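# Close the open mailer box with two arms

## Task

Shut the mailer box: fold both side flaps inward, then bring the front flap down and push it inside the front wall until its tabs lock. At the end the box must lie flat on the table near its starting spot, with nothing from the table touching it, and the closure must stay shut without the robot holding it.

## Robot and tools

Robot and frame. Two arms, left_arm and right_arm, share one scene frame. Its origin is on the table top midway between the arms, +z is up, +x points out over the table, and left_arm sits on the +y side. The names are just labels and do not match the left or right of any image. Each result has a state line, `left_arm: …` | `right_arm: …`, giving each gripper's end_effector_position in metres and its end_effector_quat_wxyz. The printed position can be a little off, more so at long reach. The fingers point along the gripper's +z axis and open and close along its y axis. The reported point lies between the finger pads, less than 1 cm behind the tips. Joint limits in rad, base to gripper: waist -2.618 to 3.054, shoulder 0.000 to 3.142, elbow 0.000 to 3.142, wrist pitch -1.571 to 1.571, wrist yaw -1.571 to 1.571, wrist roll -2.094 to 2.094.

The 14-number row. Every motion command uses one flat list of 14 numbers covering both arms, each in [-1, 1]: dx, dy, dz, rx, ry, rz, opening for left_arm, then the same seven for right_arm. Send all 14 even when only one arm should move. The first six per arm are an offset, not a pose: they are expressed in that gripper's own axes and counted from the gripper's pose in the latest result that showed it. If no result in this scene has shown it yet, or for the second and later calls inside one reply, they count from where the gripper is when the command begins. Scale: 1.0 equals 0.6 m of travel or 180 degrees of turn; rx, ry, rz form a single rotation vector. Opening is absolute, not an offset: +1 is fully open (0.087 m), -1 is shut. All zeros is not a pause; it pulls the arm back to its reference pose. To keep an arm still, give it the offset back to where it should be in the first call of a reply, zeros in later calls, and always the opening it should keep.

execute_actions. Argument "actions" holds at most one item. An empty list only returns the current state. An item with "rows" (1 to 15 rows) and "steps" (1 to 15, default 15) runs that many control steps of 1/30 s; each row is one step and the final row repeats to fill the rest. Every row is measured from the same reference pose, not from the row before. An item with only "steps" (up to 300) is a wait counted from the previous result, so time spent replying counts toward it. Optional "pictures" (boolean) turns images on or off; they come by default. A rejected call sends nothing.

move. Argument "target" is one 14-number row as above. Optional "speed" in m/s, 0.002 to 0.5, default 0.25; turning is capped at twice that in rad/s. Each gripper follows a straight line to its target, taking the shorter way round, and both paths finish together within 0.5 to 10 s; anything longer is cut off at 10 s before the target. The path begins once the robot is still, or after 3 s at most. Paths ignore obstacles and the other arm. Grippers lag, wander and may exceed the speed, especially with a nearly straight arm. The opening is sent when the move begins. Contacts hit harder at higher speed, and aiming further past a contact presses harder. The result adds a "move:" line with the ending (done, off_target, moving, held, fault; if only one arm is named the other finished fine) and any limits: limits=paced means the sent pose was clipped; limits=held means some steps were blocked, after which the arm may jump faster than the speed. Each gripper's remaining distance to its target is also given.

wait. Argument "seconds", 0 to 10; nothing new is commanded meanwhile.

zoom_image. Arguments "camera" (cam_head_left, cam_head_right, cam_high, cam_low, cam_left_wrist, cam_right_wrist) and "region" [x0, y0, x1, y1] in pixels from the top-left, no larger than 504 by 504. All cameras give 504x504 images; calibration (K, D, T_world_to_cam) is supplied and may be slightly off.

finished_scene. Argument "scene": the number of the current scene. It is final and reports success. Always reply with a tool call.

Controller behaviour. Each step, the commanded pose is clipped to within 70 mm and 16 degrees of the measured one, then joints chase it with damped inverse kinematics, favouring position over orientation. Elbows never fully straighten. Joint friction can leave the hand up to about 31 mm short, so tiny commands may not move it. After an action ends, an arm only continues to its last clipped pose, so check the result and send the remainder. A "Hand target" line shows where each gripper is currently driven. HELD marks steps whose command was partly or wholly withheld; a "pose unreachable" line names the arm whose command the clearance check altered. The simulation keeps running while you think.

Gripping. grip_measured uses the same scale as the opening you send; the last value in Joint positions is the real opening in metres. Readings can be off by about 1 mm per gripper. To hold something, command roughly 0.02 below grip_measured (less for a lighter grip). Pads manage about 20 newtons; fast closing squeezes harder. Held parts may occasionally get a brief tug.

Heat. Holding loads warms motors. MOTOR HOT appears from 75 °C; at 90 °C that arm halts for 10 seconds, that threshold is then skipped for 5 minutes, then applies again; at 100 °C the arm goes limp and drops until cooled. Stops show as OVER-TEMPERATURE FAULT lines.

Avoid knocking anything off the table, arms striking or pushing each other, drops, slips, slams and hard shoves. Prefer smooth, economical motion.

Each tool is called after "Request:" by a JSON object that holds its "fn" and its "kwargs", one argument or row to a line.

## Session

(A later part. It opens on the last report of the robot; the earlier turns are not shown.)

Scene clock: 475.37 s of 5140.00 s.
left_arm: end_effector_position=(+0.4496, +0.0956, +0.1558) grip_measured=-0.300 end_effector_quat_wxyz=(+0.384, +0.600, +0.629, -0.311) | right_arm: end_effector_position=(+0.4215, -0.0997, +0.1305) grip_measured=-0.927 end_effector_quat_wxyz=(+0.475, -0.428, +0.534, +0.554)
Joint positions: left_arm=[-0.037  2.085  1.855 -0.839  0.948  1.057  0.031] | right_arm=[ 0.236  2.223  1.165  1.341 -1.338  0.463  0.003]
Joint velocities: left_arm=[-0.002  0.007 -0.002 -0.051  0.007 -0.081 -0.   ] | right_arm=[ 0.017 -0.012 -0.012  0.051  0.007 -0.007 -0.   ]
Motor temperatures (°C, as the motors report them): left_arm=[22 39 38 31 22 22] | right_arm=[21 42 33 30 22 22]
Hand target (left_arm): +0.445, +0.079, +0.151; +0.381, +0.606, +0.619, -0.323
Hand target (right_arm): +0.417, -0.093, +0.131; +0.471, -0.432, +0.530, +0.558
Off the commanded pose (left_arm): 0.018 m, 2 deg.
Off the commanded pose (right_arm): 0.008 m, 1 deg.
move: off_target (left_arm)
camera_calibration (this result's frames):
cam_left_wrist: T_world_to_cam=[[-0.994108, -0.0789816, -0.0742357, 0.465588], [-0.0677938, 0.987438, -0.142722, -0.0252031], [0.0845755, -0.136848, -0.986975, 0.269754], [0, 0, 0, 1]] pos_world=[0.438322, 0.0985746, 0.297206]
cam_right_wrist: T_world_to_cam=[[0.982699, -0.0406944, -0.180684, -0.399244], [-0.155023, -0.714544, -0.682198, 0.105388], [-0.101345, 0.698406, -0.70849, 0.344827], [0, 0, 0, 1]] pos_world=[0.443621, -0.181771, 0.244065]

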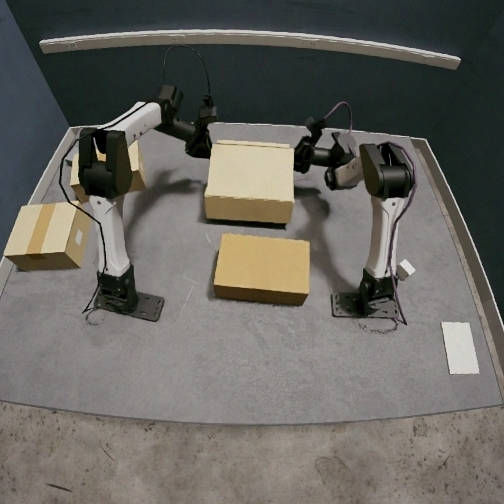

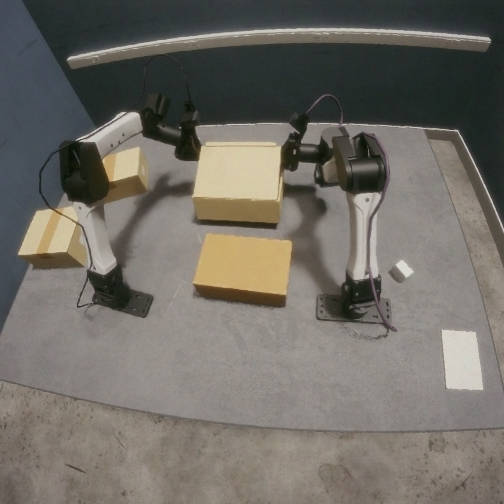

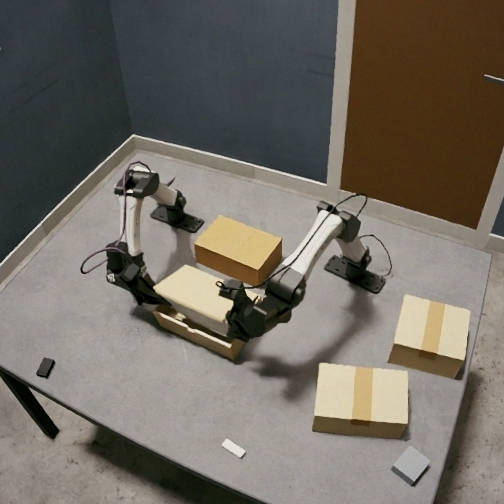

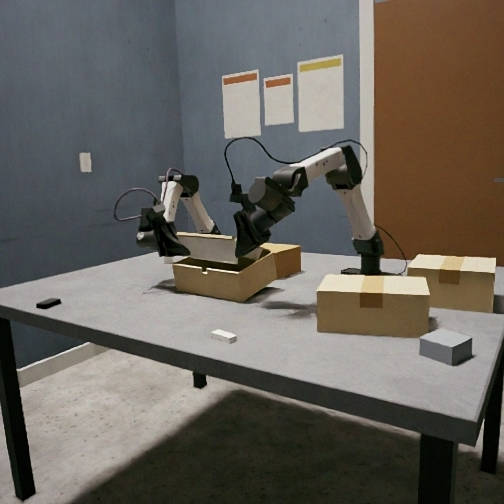

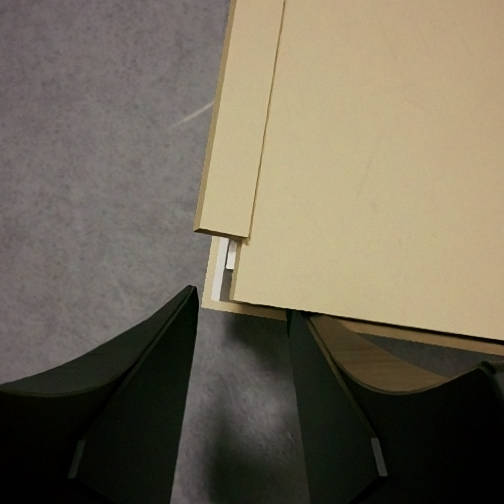

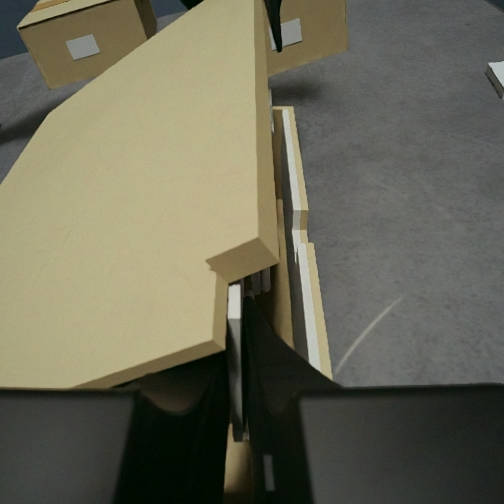

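Request:
{"fn": "move", "kwargs": {
  "target": [0.0,0.02,-0.05,0,0,0,-1,0,0,0,0,0,0,-1],
  "speed": 0.04
}}

Request:
{"fn": "move", "kwargs": {
  "target": [0,0,0.13,0,0,0,-1,0,0,0,0,0,0,-1],
  "speed": 0.04
}}

Scene clock: 482.57 s of 5140.00 s.
left_arm: end_effector_position=(+0.4577, +0.1192, +0.1786) grip_measured=-1.000 end_effector_quat_wxyz=(+0.393, +0.604, +0.623, -0.304) | right_arm: end_effector_position=(+0.4220, -0.1002, +0.1305) grip_measured=-0.927 end_effector_quat_wxyz=(+0.475, -0.427, +0.534, +0.554)
Joint positions: left_arm=[ 0.019  2.107  1.982 -0.989  0.972  1.146  0.   ] | right_arm=[ 0.235  2.223  1.165  1.341 -1.337  0.463  0.003]
Joint velocities: left_arm=[ 0.007  0.002 -0.012 -0.066 -0.037  0.022  0.   ] | right_arm=[-0.017  0.007 -0.002 -0.051  0.022  0.051 -0.   ]
Motor temperatures (°C, as the motors report them): left_arm=[22 40 38 31 22 22] | right_arm=[21 43 33 30 22 22]
Hand target (left_arm): +0.458, +0.122, +0.172; +0.384, +0.600, +0.630, -0.310
Hand target (right_arm): +0.422, -0.100, +0.130; +0.475, -0.428, +0.534, +0.554
Off the commanded pose (left_arm): 0.007 m, 2 deg.
Off the commanded pose (right_arm): 0.001 m, 0 deg.
After step 90, 2.97 s passed at rest.
move: done
camera_calibration (this result's frames):
cam_left_wrist: T_world_to_cam=[[-0.991773, -0.0787931, -0.10089, 0.480781], [-0.0634521, 0.987078, -0.14714, -0.0458594], [0.11118, -0.139527, -0.983957, 0.282362], [0, 0, 0, 1]] pos_world=[0.442522, 0.122546, 0.319591]
cam_right_wrist: T_world_to_cam=[[0.982594, -0.042842, -0.180757, -0.399895], [-0.156666, -0.71398, -0.682413, 0.10595], [-0.099821, 0.698854, -0.708265, 0.344612], [0, 0, 0, 1]] pos_world=[0.443933, -0.182319, 0.244094]

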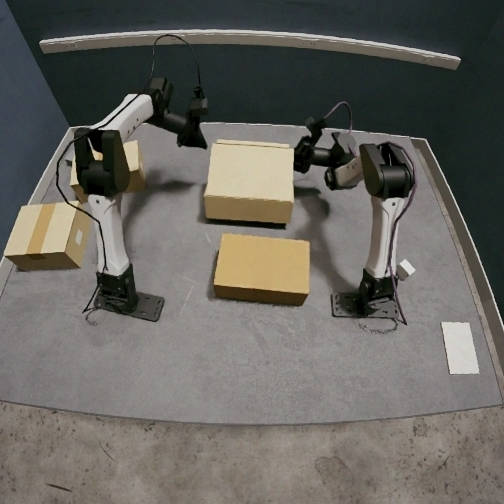

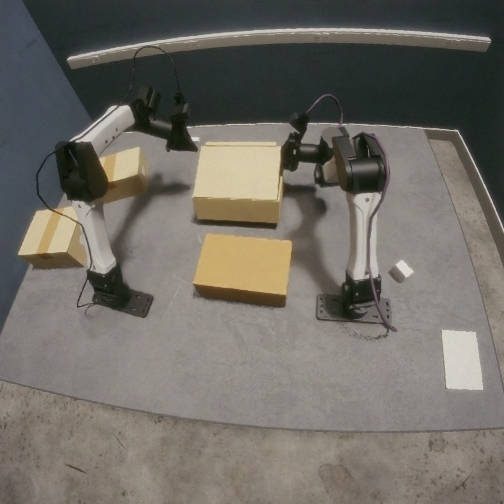

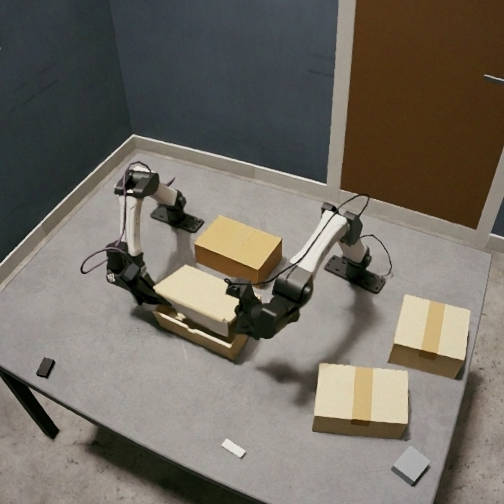

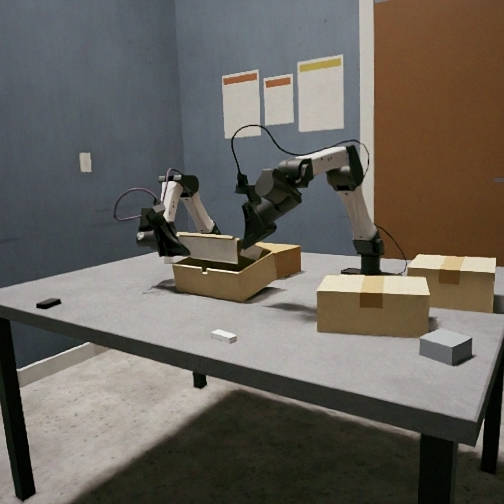

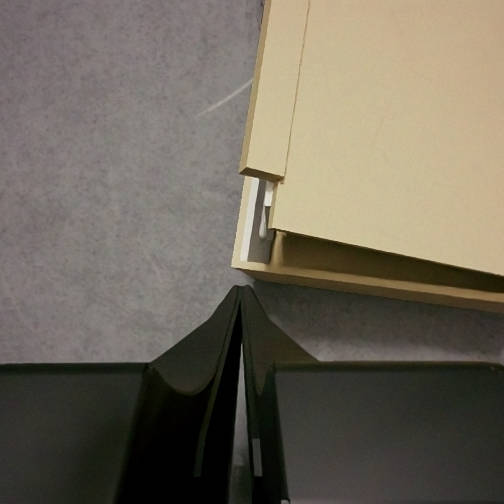

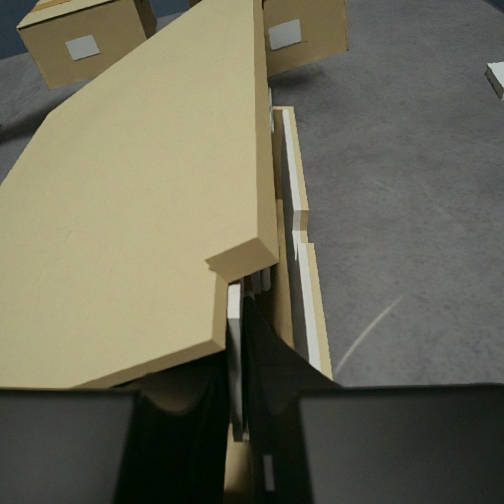

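Scene clock: 484.83 s of 5140.00 s.
left_arm: end_effector_position=(+0.4755, +0.0690, +0.1557) grip_measured=-1.000 end_effector_quat_wxyz=(+0.407, +0.600, +0.626, -0.287) | right_arm: end_effector_position=(+0.4248, -0.1046, +0.1306) grip_measured=-0.927 end_effector_quat_wxyz=(+0.478, -0.424, +0.536, +0.551)
Joint positions: left_arm=[-0.089  2.136  1.906 -0.699  0.891  0.956  0.   ] | right_arm=[ 0.225  2.223  1.165  1.341 -1.336  0.463  0.003]
Joint velocities: left_arm=[-0.022  0.002 -0.017  0.007 -0.022  0.037  0.   ] | right_arm=[-0.007  0.002 -0.012 -0.022 -0.037 -0.051 -0.001]
Motor temperatures (°C, as the motors report them): left_arm=[22 40 38 31 22 22] | right_arm=[21 43 33 30 22 22]
Hand target (left_arm): +0.467, +0.054, +0.139; +0.393, +0.604, +0.623, -0.305
Hand target (right_arm): +0.422, -0.100, +0.131; +0.475, -0.427, +0.534, +0.554
Off the commanded pose (left_arm): 0.025 m, 3 deg.
Off the commanded pose (right_arm): 0.005 m, 1 deg.
move: off_target (left_arm)
camera_calibration (this result's frames):
cam_left_wrist: T_world_to_cam=[[-0.984976, -0.109039, -0.133916, 0.496198], [-0.0890819, 0.985129, -0.146916, 0.0137179], [0.147945, -0.132779, -0.980042, 0.232327], [0, 0, 0, 1]] pos_world=[0.455593, 0.0714394, 0.296154]
cam_right_wrist: T_world_to_cam=[[0.982058, -0.0536755, -0.180781, -0.403732], [-0.164557, -0.712134, -0.682485, 0.106786], [-0.0921079, 0.699988, -0.70819, 0.344839], [0, 0, 0, 1]] pos_world=[0.445823, -0.187008, 0.244104]

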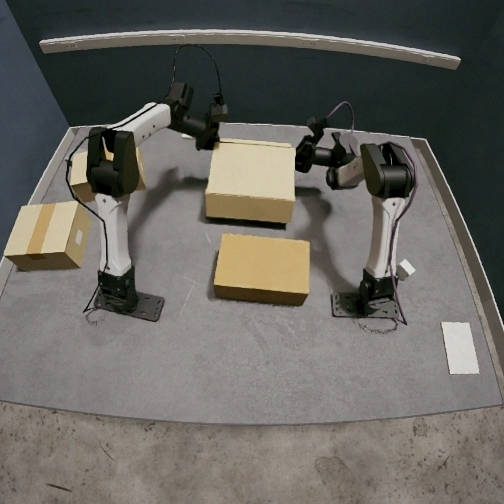

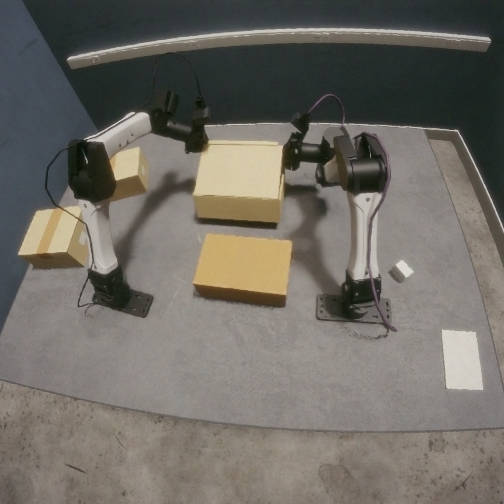

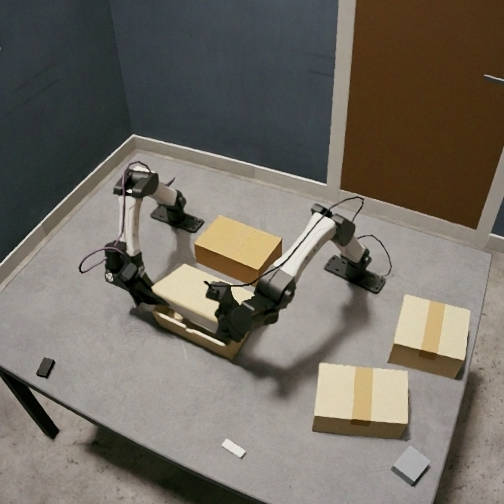

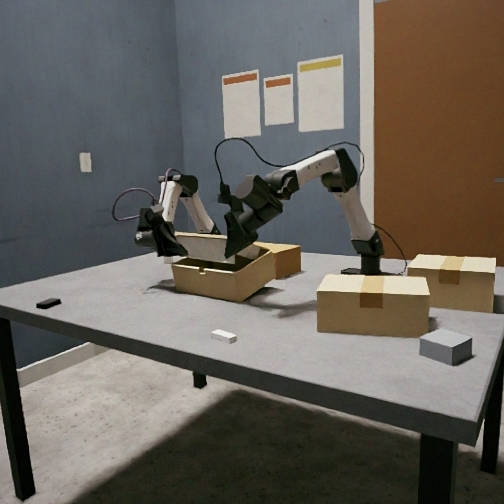

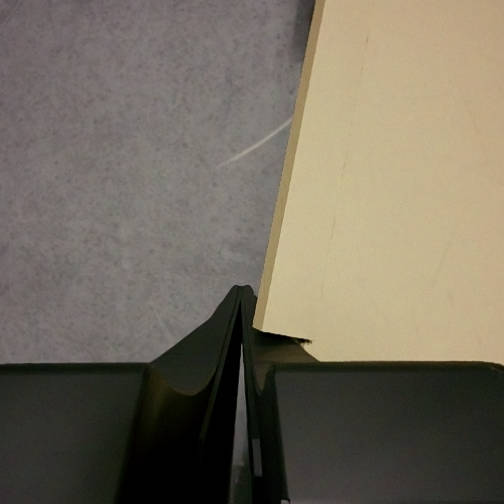

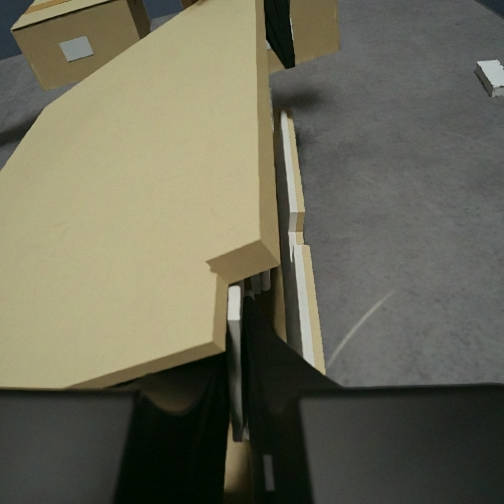

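Request:
{"fn": "move", "kwargs": {
  "target": [0.0,0.03,-0.04,0.216,0,0.125,-1,0,0,0,0,0,0,-1],
  "speed": 0.08
}}

Scene clock: 494.10 s of 5140.00 s.
left_arm: end_effector_position=(+0.4909, +0.0847, +0.1765) grip_measured=-1.000 end_effector_quat_wxyz=(+0.419, +0.762, +0.422, -0.258) | right_arm: end_effector_position=(+0.4251, -0.1051, +0.1306) grip_measured=-0.927 end_effector_quat_wxyz=(+0.479, -0.424, +0.537, +0.551)
Joint positions: left_arm=[-0.03   2.569  2.796 -1.553  1.01   1.797  0.   ] | right_arm=[ 0.223  2.223  1.165  1.341 -1.336  0.463  0.003]
Joint velocities: left_arm=[-0.002 -0.017 -0.017  0.037 -0.007  0.051  0.   ] | right_arm=[-0.002  0.007 -0.002 -0.007 -0.007 -0.037 -0.   ]
Motor temperatures (°C, as the motors report them): left_arm=[22 42 37 31 22 22] | right_arm=[21 43 33 30 22 22]
Hand target (left_arm): +0.488, +0.091, +0.169; +0.406, +0.761, +0.432, -0.264
Hand target (right_arm): +0.425, -0.105, +0.131; +0.478, -0.424, +0.536, +0.551
Off the commanded pose (left_arm): 0.009 m, 28 deg; orientation clipped at the last step of the last action.
Off the commanded pose (right_arm): 0.001 m, 0 deg.
joint sent to its limit (left arm) — the command would take joint 4 (wrist pitch) past its lower limit, so that joint was sent only as far as its limit.
After step 90, 0.93 s passed at rest.
move: off_target (left_arm); limits=paced
camera_calibration (this result's frames):
cam_left_wrist: T_world_to_cam=[[-0.854716, 0.300721, -0.423117, 0.468227], [0.360498, 0.930351, -0.0669949, -0.227502], [0.3735, -0.209794, -0.903595, 0.134789], [0, 0, 0, 1]] pos_world=[0.431871, 0.099129, 0.304668]
cam_right_wrist: T_world_to_cam=[[0.981995, -0.0547993, -0.180781, -0.404134], [-0.165372, -0.711946, -0.682485, 0.106859], [-0.0913068, 0.700093, -0.70819, 0.34487], [0, 0, 0, 1]] pos_world=[0.446019, -0.18751, 0.244104]

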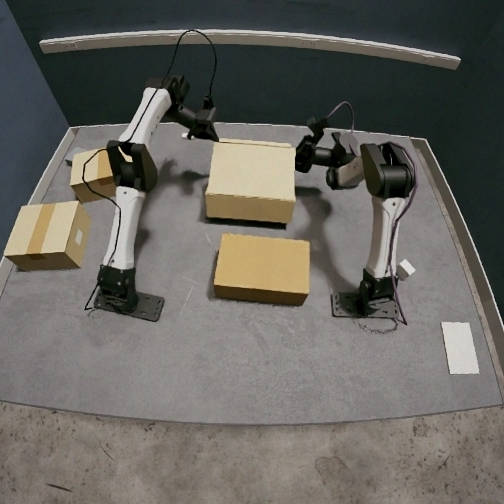

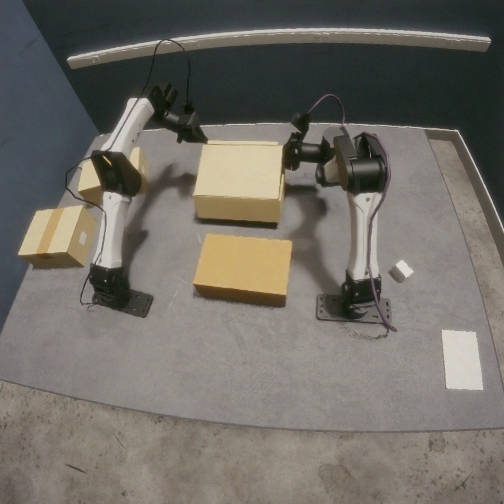

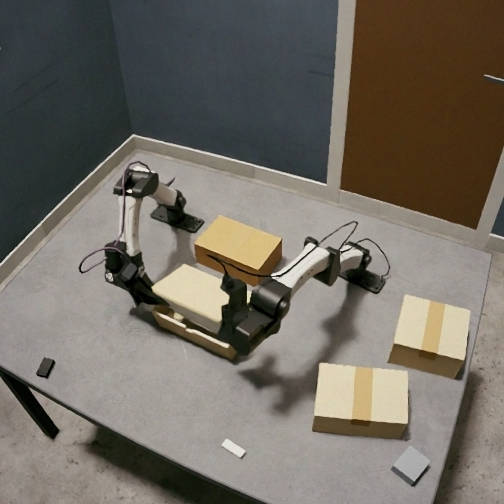

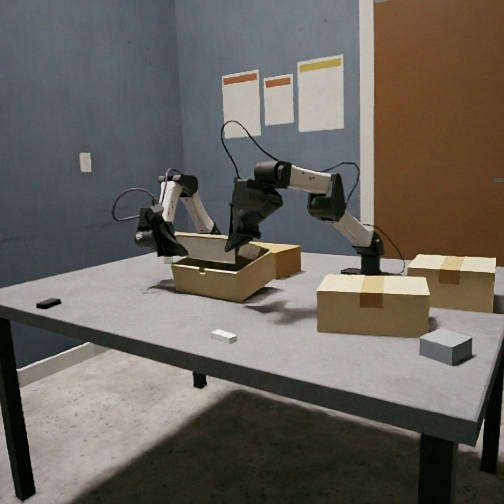

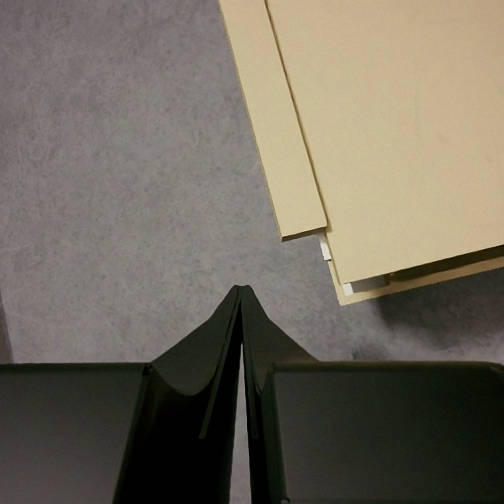

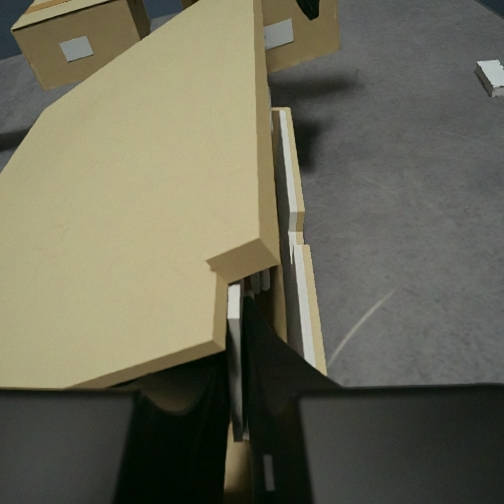

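Request:
{"fn": "move", "kwargs": {
  "target": [-0.05,-0.1,-0.25,0,0,0,-1,0,0,0,0,0,0,-1],
  "speed": 0.15
}}

Request:
{"fn": "move", "kwargs": {
  "target": [0,0,0,0,0,0,-1,0,0,0,0.47,-0.085,-0.03,-1],
  "speed": 0.1
}}

Scene clock: 501.00 s of 5140.00 s.
left_arm: end_effector_position=(+0.4341, +0.2154, +0.2614) grip_measured=-1.000 end_effector_quat_wxyz=(+0.467, +0.740, +0.451, -0.176) | right_arm: end_effector_position=(+0.4251, -0.1051, +0.1306) grip_measured=-0.927 end_effector_quat_wxyz=(+0.479, -0.424, +0.537, +0.551)
Joint positions: left_arm=[ 0.249  2.041  2.216 -1.565  1.036  2.024  0.   ] | right_arm=[ 0.223  2.223  1.165  1.341 -1.336  0.463  0.003]
Joint velocities: left_arm=[-0.007 -0.007 -0.017  0.007  0.022  0.037  0.   ] | right_arm=[-0.012  0.007 -0.007 -0.037 -0.037  0.037 -0.   ]
Motor temperatures (°C, as the motors report them): left_arm=[22 45 37 30 22 22] | right_arm=[21 43 33 30 22 22]
Hand target (left_arm): +0.431, +0.216, +0.254; +0.462, +0.738, +0.456, -0.186
Hand target (right_arm): +0.425, -0.105, +0.131; +0.479, -0.424, +0.537, +0.551
Off the commanded pose (left_arm): 0.011 m, 12 deg.
Off the commanded pose (right_arm): 0.000 m, 0 deg.
joint sent to its limit (left arm) — the command would take joint 4 (wrist pitch) past its lower limit, so that joint was sent only as far as its limit.
After step 90, 2.43 s passed at rest.
move: off_target (left_arm)
camera_calibration (this result's frames):
cam_left_wrist: T_world_to_cam=[[-0.828201, 0.163745, -0.535976, 0.463874], [0.216736, 0.975534, -0.0368714, -0.278138], [0.516825, -0.146702, -0.843428, 0.168615], [0, 0, 0, 1]] pos_world=[0.357319, 0.220112, 0.380584]
cam_right_wrist: T_world_to_cam=[[0.981995, -0.0547993, -0.180781, -0.404134], [-0.165372, -0.711946, -0.682485, 0.106859], [-0.0913068, 0.700093, -0.70819, 0.34487], [0, 0, 0, 1]] pos_world=[0.446019, -0.18751, 0.244104]

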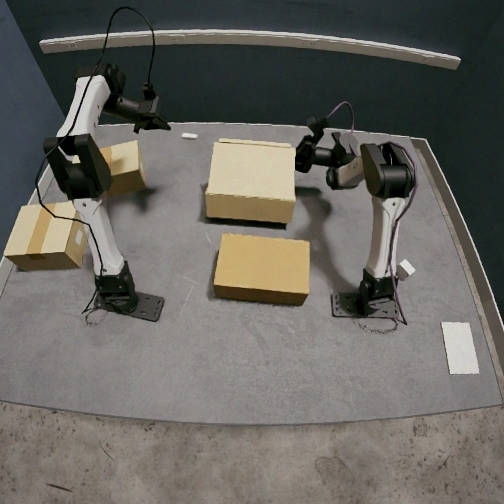

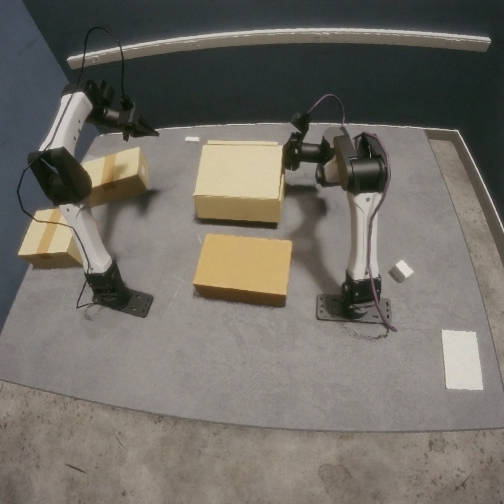

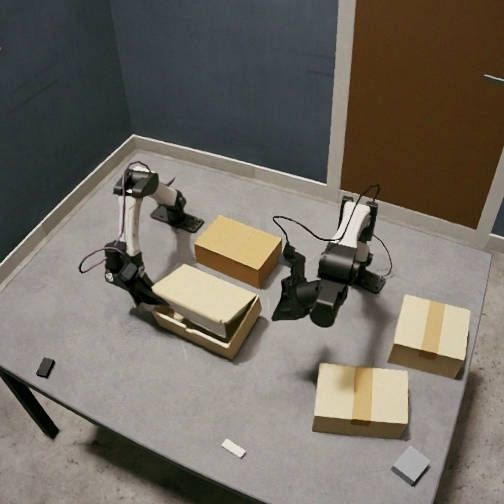

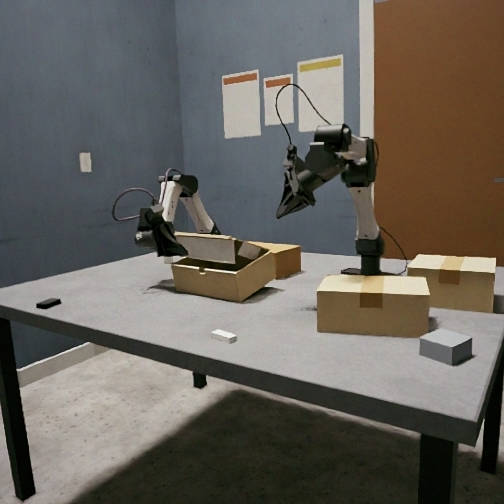

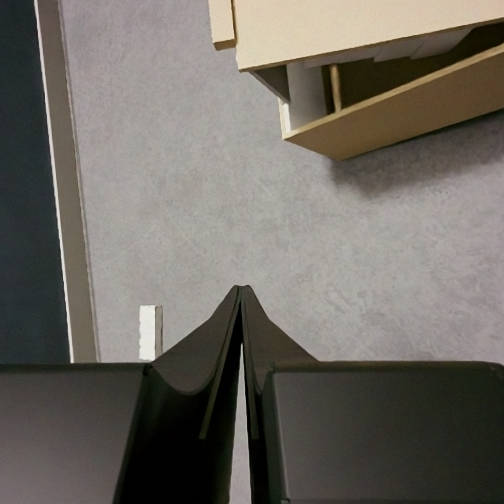

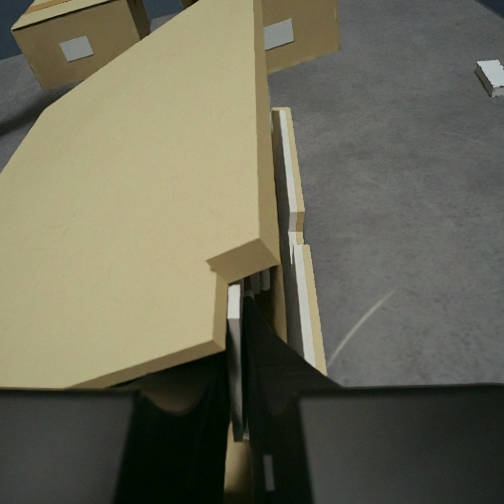

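Scene clock: 508.97 s of 5140.00 s.
left_arm: end_effector_position=(+0.4341, +0.2154, +0.2614) grip_measured=-1.000 end_effector_quat_wxyz=(+0.467, +0.740, +0.451, -0.176) | right_arm: end_effector_position=(+0.4236, -0.1112, +0.1297) grip_measured=-0.927 end_effector_quat_wxyz=(+0.720, +0.052, +0.689, +0.073)
Joint positions: left_arm=[ 0.249  2.041  2.216 -1.565  1.036  2.024  0.   ] | right_arm=[0.822 1.927 0.751 1.24  0.751 0.132 0.003]
Joint velocities: left_arm=[ 0.012  0.002  0.017 -0.095 -0.037 -0.007  0.   ] | right_arm=[-0.027 -0.007 -0.002  0.007  0.007  0.066  0.   ]
Motor temperatures (°C, as the motors report them): left_arm=[22 45 37 29 22 22] | right_arm=[21 43 33 31 22 22]
Hand target (left_arm): +0.434, +0.215, +0.261; +0.467, +0.740, +0.451, -0.176
Hand target (right_arm): +0.426, -0.106, +0.130; +0.720, +0.050, +0.689, +0.069
Off the commanded pose (left_arm): 0.000 m, 0 deg.
Off the commanded pose (right_arm): 0.006 m, 1 deg.
move: done
camera_calibration (this result's frames):
cam_left_wrist: T_world_to_cam=[[-0.828201, 0.163745, -0.535976, 0.463874], [0.216736, 0.975534, -0.0368714, -0.278138], [0.516825, -0.146702, -0.843428, 0.168615], [0, 0, 0, 1]] pos_world=[0.357319, 0.220112, 0.380584]
cam_right_wrist: T_world_to_cam=[[0.0124255, -0.9854, -0.169802, -0.0973789], [-0.734295, 0.106273, -0.67046, 0.432081], [0.678717, 0.133015, -0.722254, -0.0389948], [0, 0, 0, 1]] pos_world=[0.344951, -0.136689, 0.244994]

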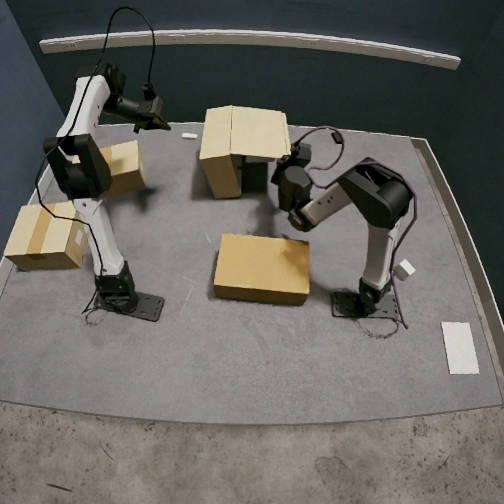

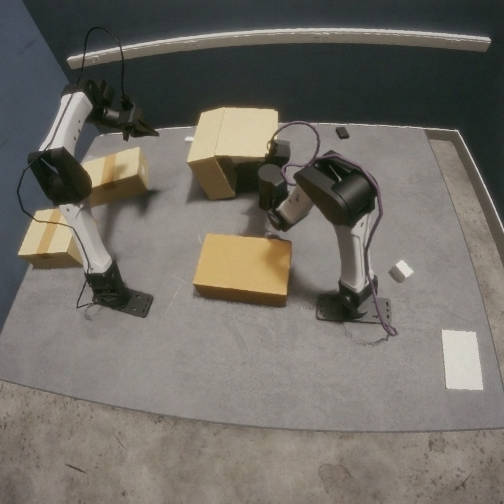

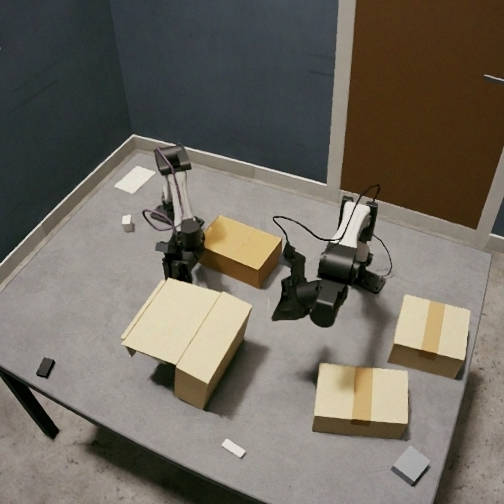

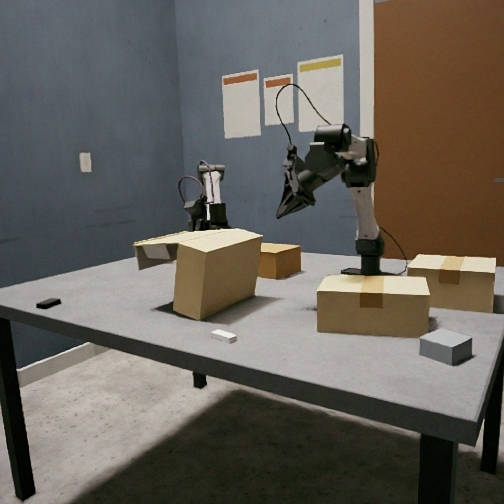

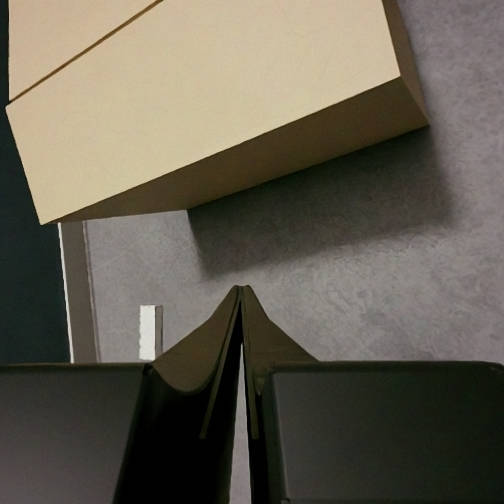

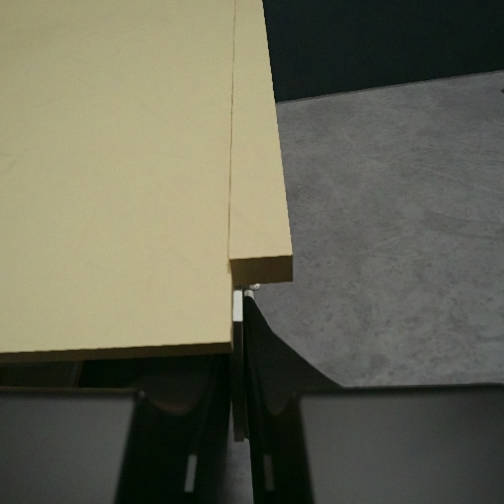

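Request:
{"fn": "move", "kwargs": {
  "target": [0,0,0,0,0,0,-1,-0.22,0.15,-0.13,0,0,-0.55,-1],
  "speed": 0.1
}}

Scene clock: 519.53 s of 5140.00 s.
left_arm: end_effector_position=(+0.4341, +0.2154, +0.2614) grip_measured=-1.000 end_effector_quat_wxyz=(+0.467, +0.740, +0.451, -0.176) | right_arm: end_effector_position=(+0.3418, -0.0505, +0.2553) grip_measured=-0.927 end_effector_quat_wxyz=(+0.514, -0.498, +0.485, -0.503)
Joint positions: left_arm=[ 0.249  2.041  2.216 -1.565  1.036  2.024  0.   ] | right_arm=[ 1.187  1.827  1.067  0.836  1.116 -1.643  0.003]
Joint velocities: left_arm=[-0.017  0.002  0.002  0.022  0.007 -0.11   0.   ] | right_arm=[-0.002  0.002  0.002 -0.051  0.066  0.066  0.   ]
Motor temperatures (°C, as the motors report them): left_arm=[22 44 37 29 22 22] | right_arm=[21 42 34 31 22 22]
Hand target (left_arm): +0.434, +0.215, +0.261; +0.467, +0.740, +0.451, -0.176
Hand target (right_arm): +0.339, -0.050, +0.273; +0.523, -0.489, +0.485, -0.501
Off the commanded pose (left_arm): 0.000 m, 0 deg.
Off the commanded pose (right_arm): 0.017 m, 1 deg.
move: off_target (right_arm)
camera_calibration (this result's frames):
cam_left_wrist: T_world_to_cam=[[-0.828201, 0.163745, -0.535976, 0.463874], [0.216736, 0.975534, -0.0368714, -0.278138], [0.516825, -0.146702, -0.843428, 0.168615], [0, 0, 0, 1]] pos_world=[0.357319, 0.220112, 0.380584]
cam_right_wrist: T_world_to_cam=[[-0.0538506, 0.00797024, 0.998517, -0.240681], [-0.745063, -0.666082, -0.034865, 0.252215], [0.664817, -0.745836, 0.0418073, -0.135515], [0, 0, 0, 1]] pos_world=[0.265048, 0.0688424, 0.254783]

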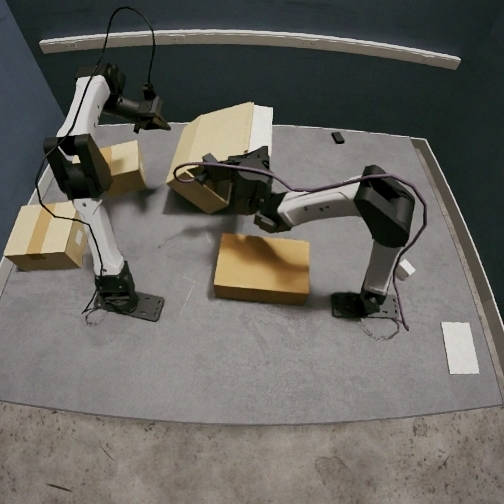

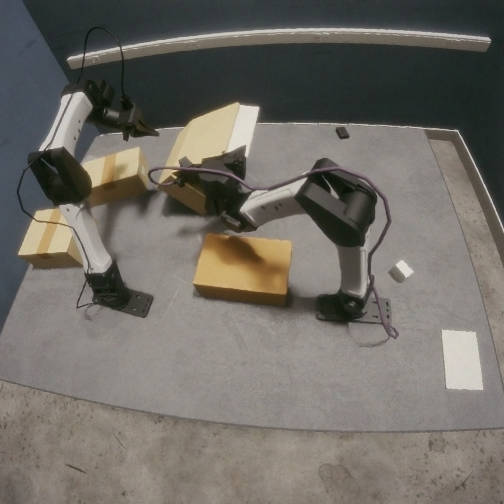

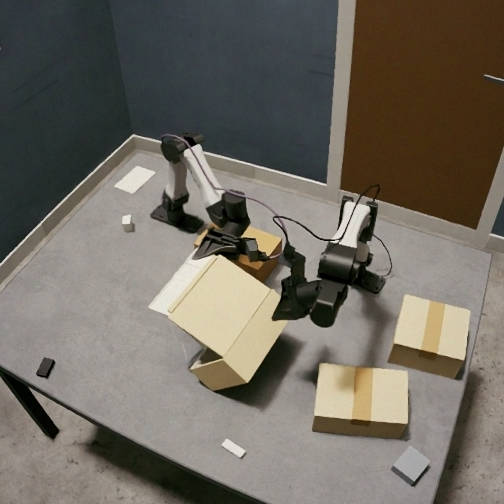

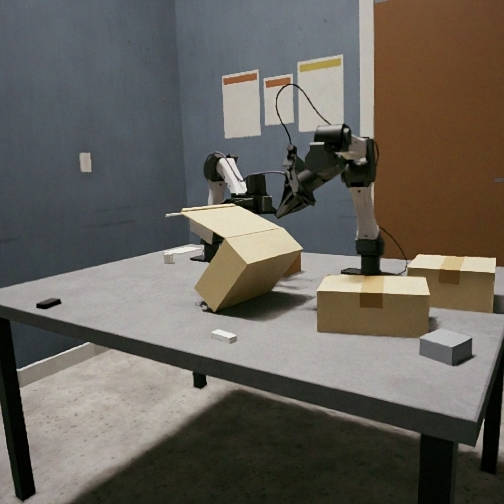

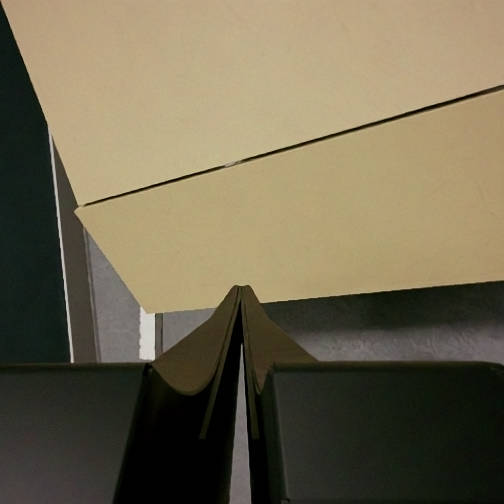

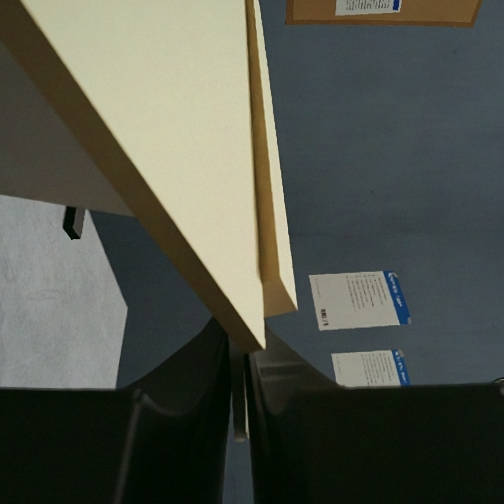

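Request:
{"fn": "move", "kwargs": {
  "target": [-0.1,0,-0.1,0,0,0,-1,-0.2,0.03,0,0,0,0,-1],
  "speed": 0.05
}}

Scene clock: 523.77 s of 5140.00 s.
left_arm: end_effector_position=(+0.3963, +0.2318, +0.3402) grip_measured=-1.000 end_effector_quat_wxyz=(+0.508, +0.720, +0.458, -0.114) | right_arm: end_effector_position=(+0.3433, +0.0630, +0.2428) grip_measured=-0.927 end_effector_quat_wxyz=(+0.519, -0.489, +0.490, -0.501)
Joint positions: left_arm=[ 0.303  1.835  2.216 -1.565  1.054  1.916  0.   ] | right_arm=[ 1.282  2.222  1.593  0.745  1.218 -1.662  0.003]
Joint velocities: left_arm=[-0.002 -0.017  0.007 -0.037  0.037 -0.022  0.   ] | right_arm=[-0.007 -0.002  0.007 -0.066  0.007 -0.022  0.   ]
Motor temperatures (°C, as the motors report them): left_arm=[22 44 37 29 22 22] | right_arm=[21 42 34 31 22 22]
Hand target (left_arm): +0.394, +0.235, +0.333; +0.504, +0.714, +0.470, -0.125
Hand target (right_arm): +0.341, +0.070, +0.240; +0.514, -0.498, +0.484, -0.503
Off the commanded pose (left_arm): 0.010 m, 9 deg.
Off the commanded pose (right_arm): 0.010 m, 1 deg.
joint sent to its limit (left arm) — the command would take joint 4 (wrist pitch) past its lower limit, so that joint was sent only as far as its limit.
move: off_target (left_arm)
camera_calibration (this result's frames):
cam_left_wrist: T_world_to_cam=[[-0.772809, 0.0709792, -0.630658, 0.503786], [0.12125, 0.991934, -0.0369403, -0.248959], [0.622949, -0.105015, -0.775182, 0.182091], [0, 0, 0, 1]] pos_world=[0.306083, 0.230316, 0.449673]
cam_right_wrist: T_world_to_cam=[[-0.0600738, -0.0132988, 0.998105, -0.225485], [-0.749506, -0.6598, -0.0539023, 0.334236], [0.659266, -0.751324, 0.0296692, -0.0461305], [0, 0, 0, 1]] pos_world=[0.267379, 0.182872, 0.244442]

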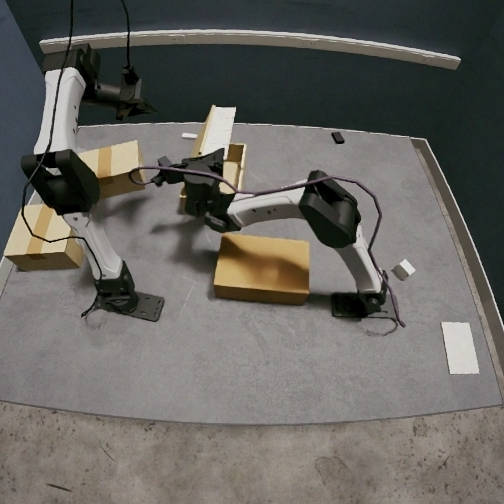

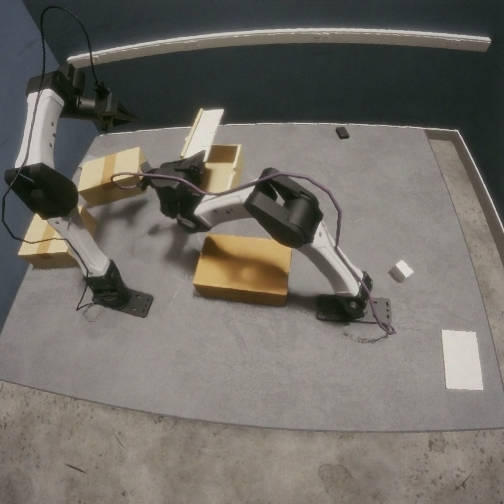

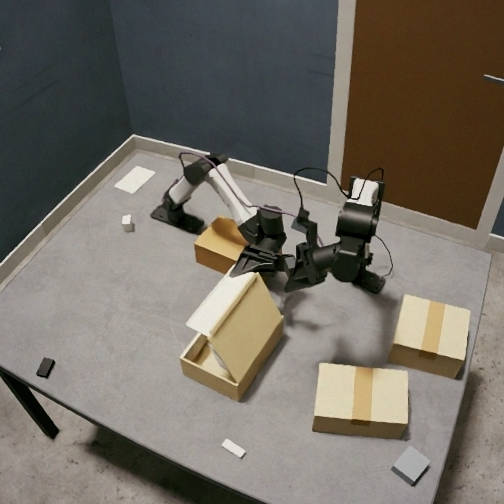

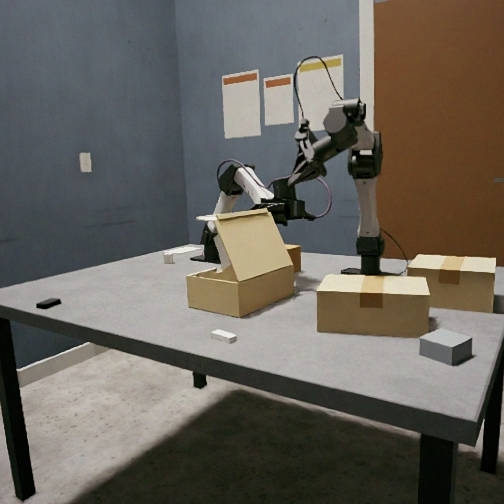

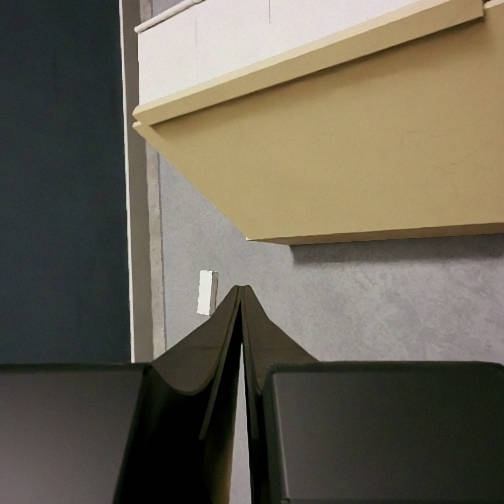

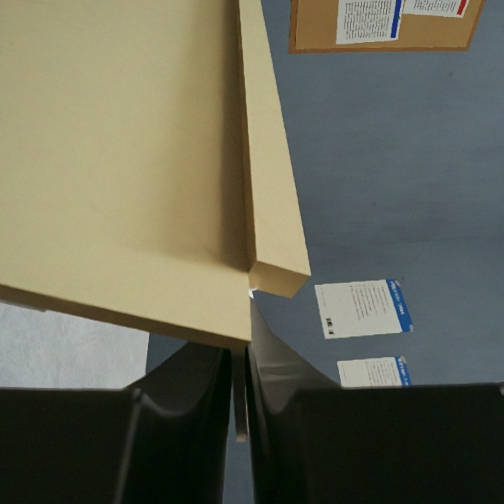

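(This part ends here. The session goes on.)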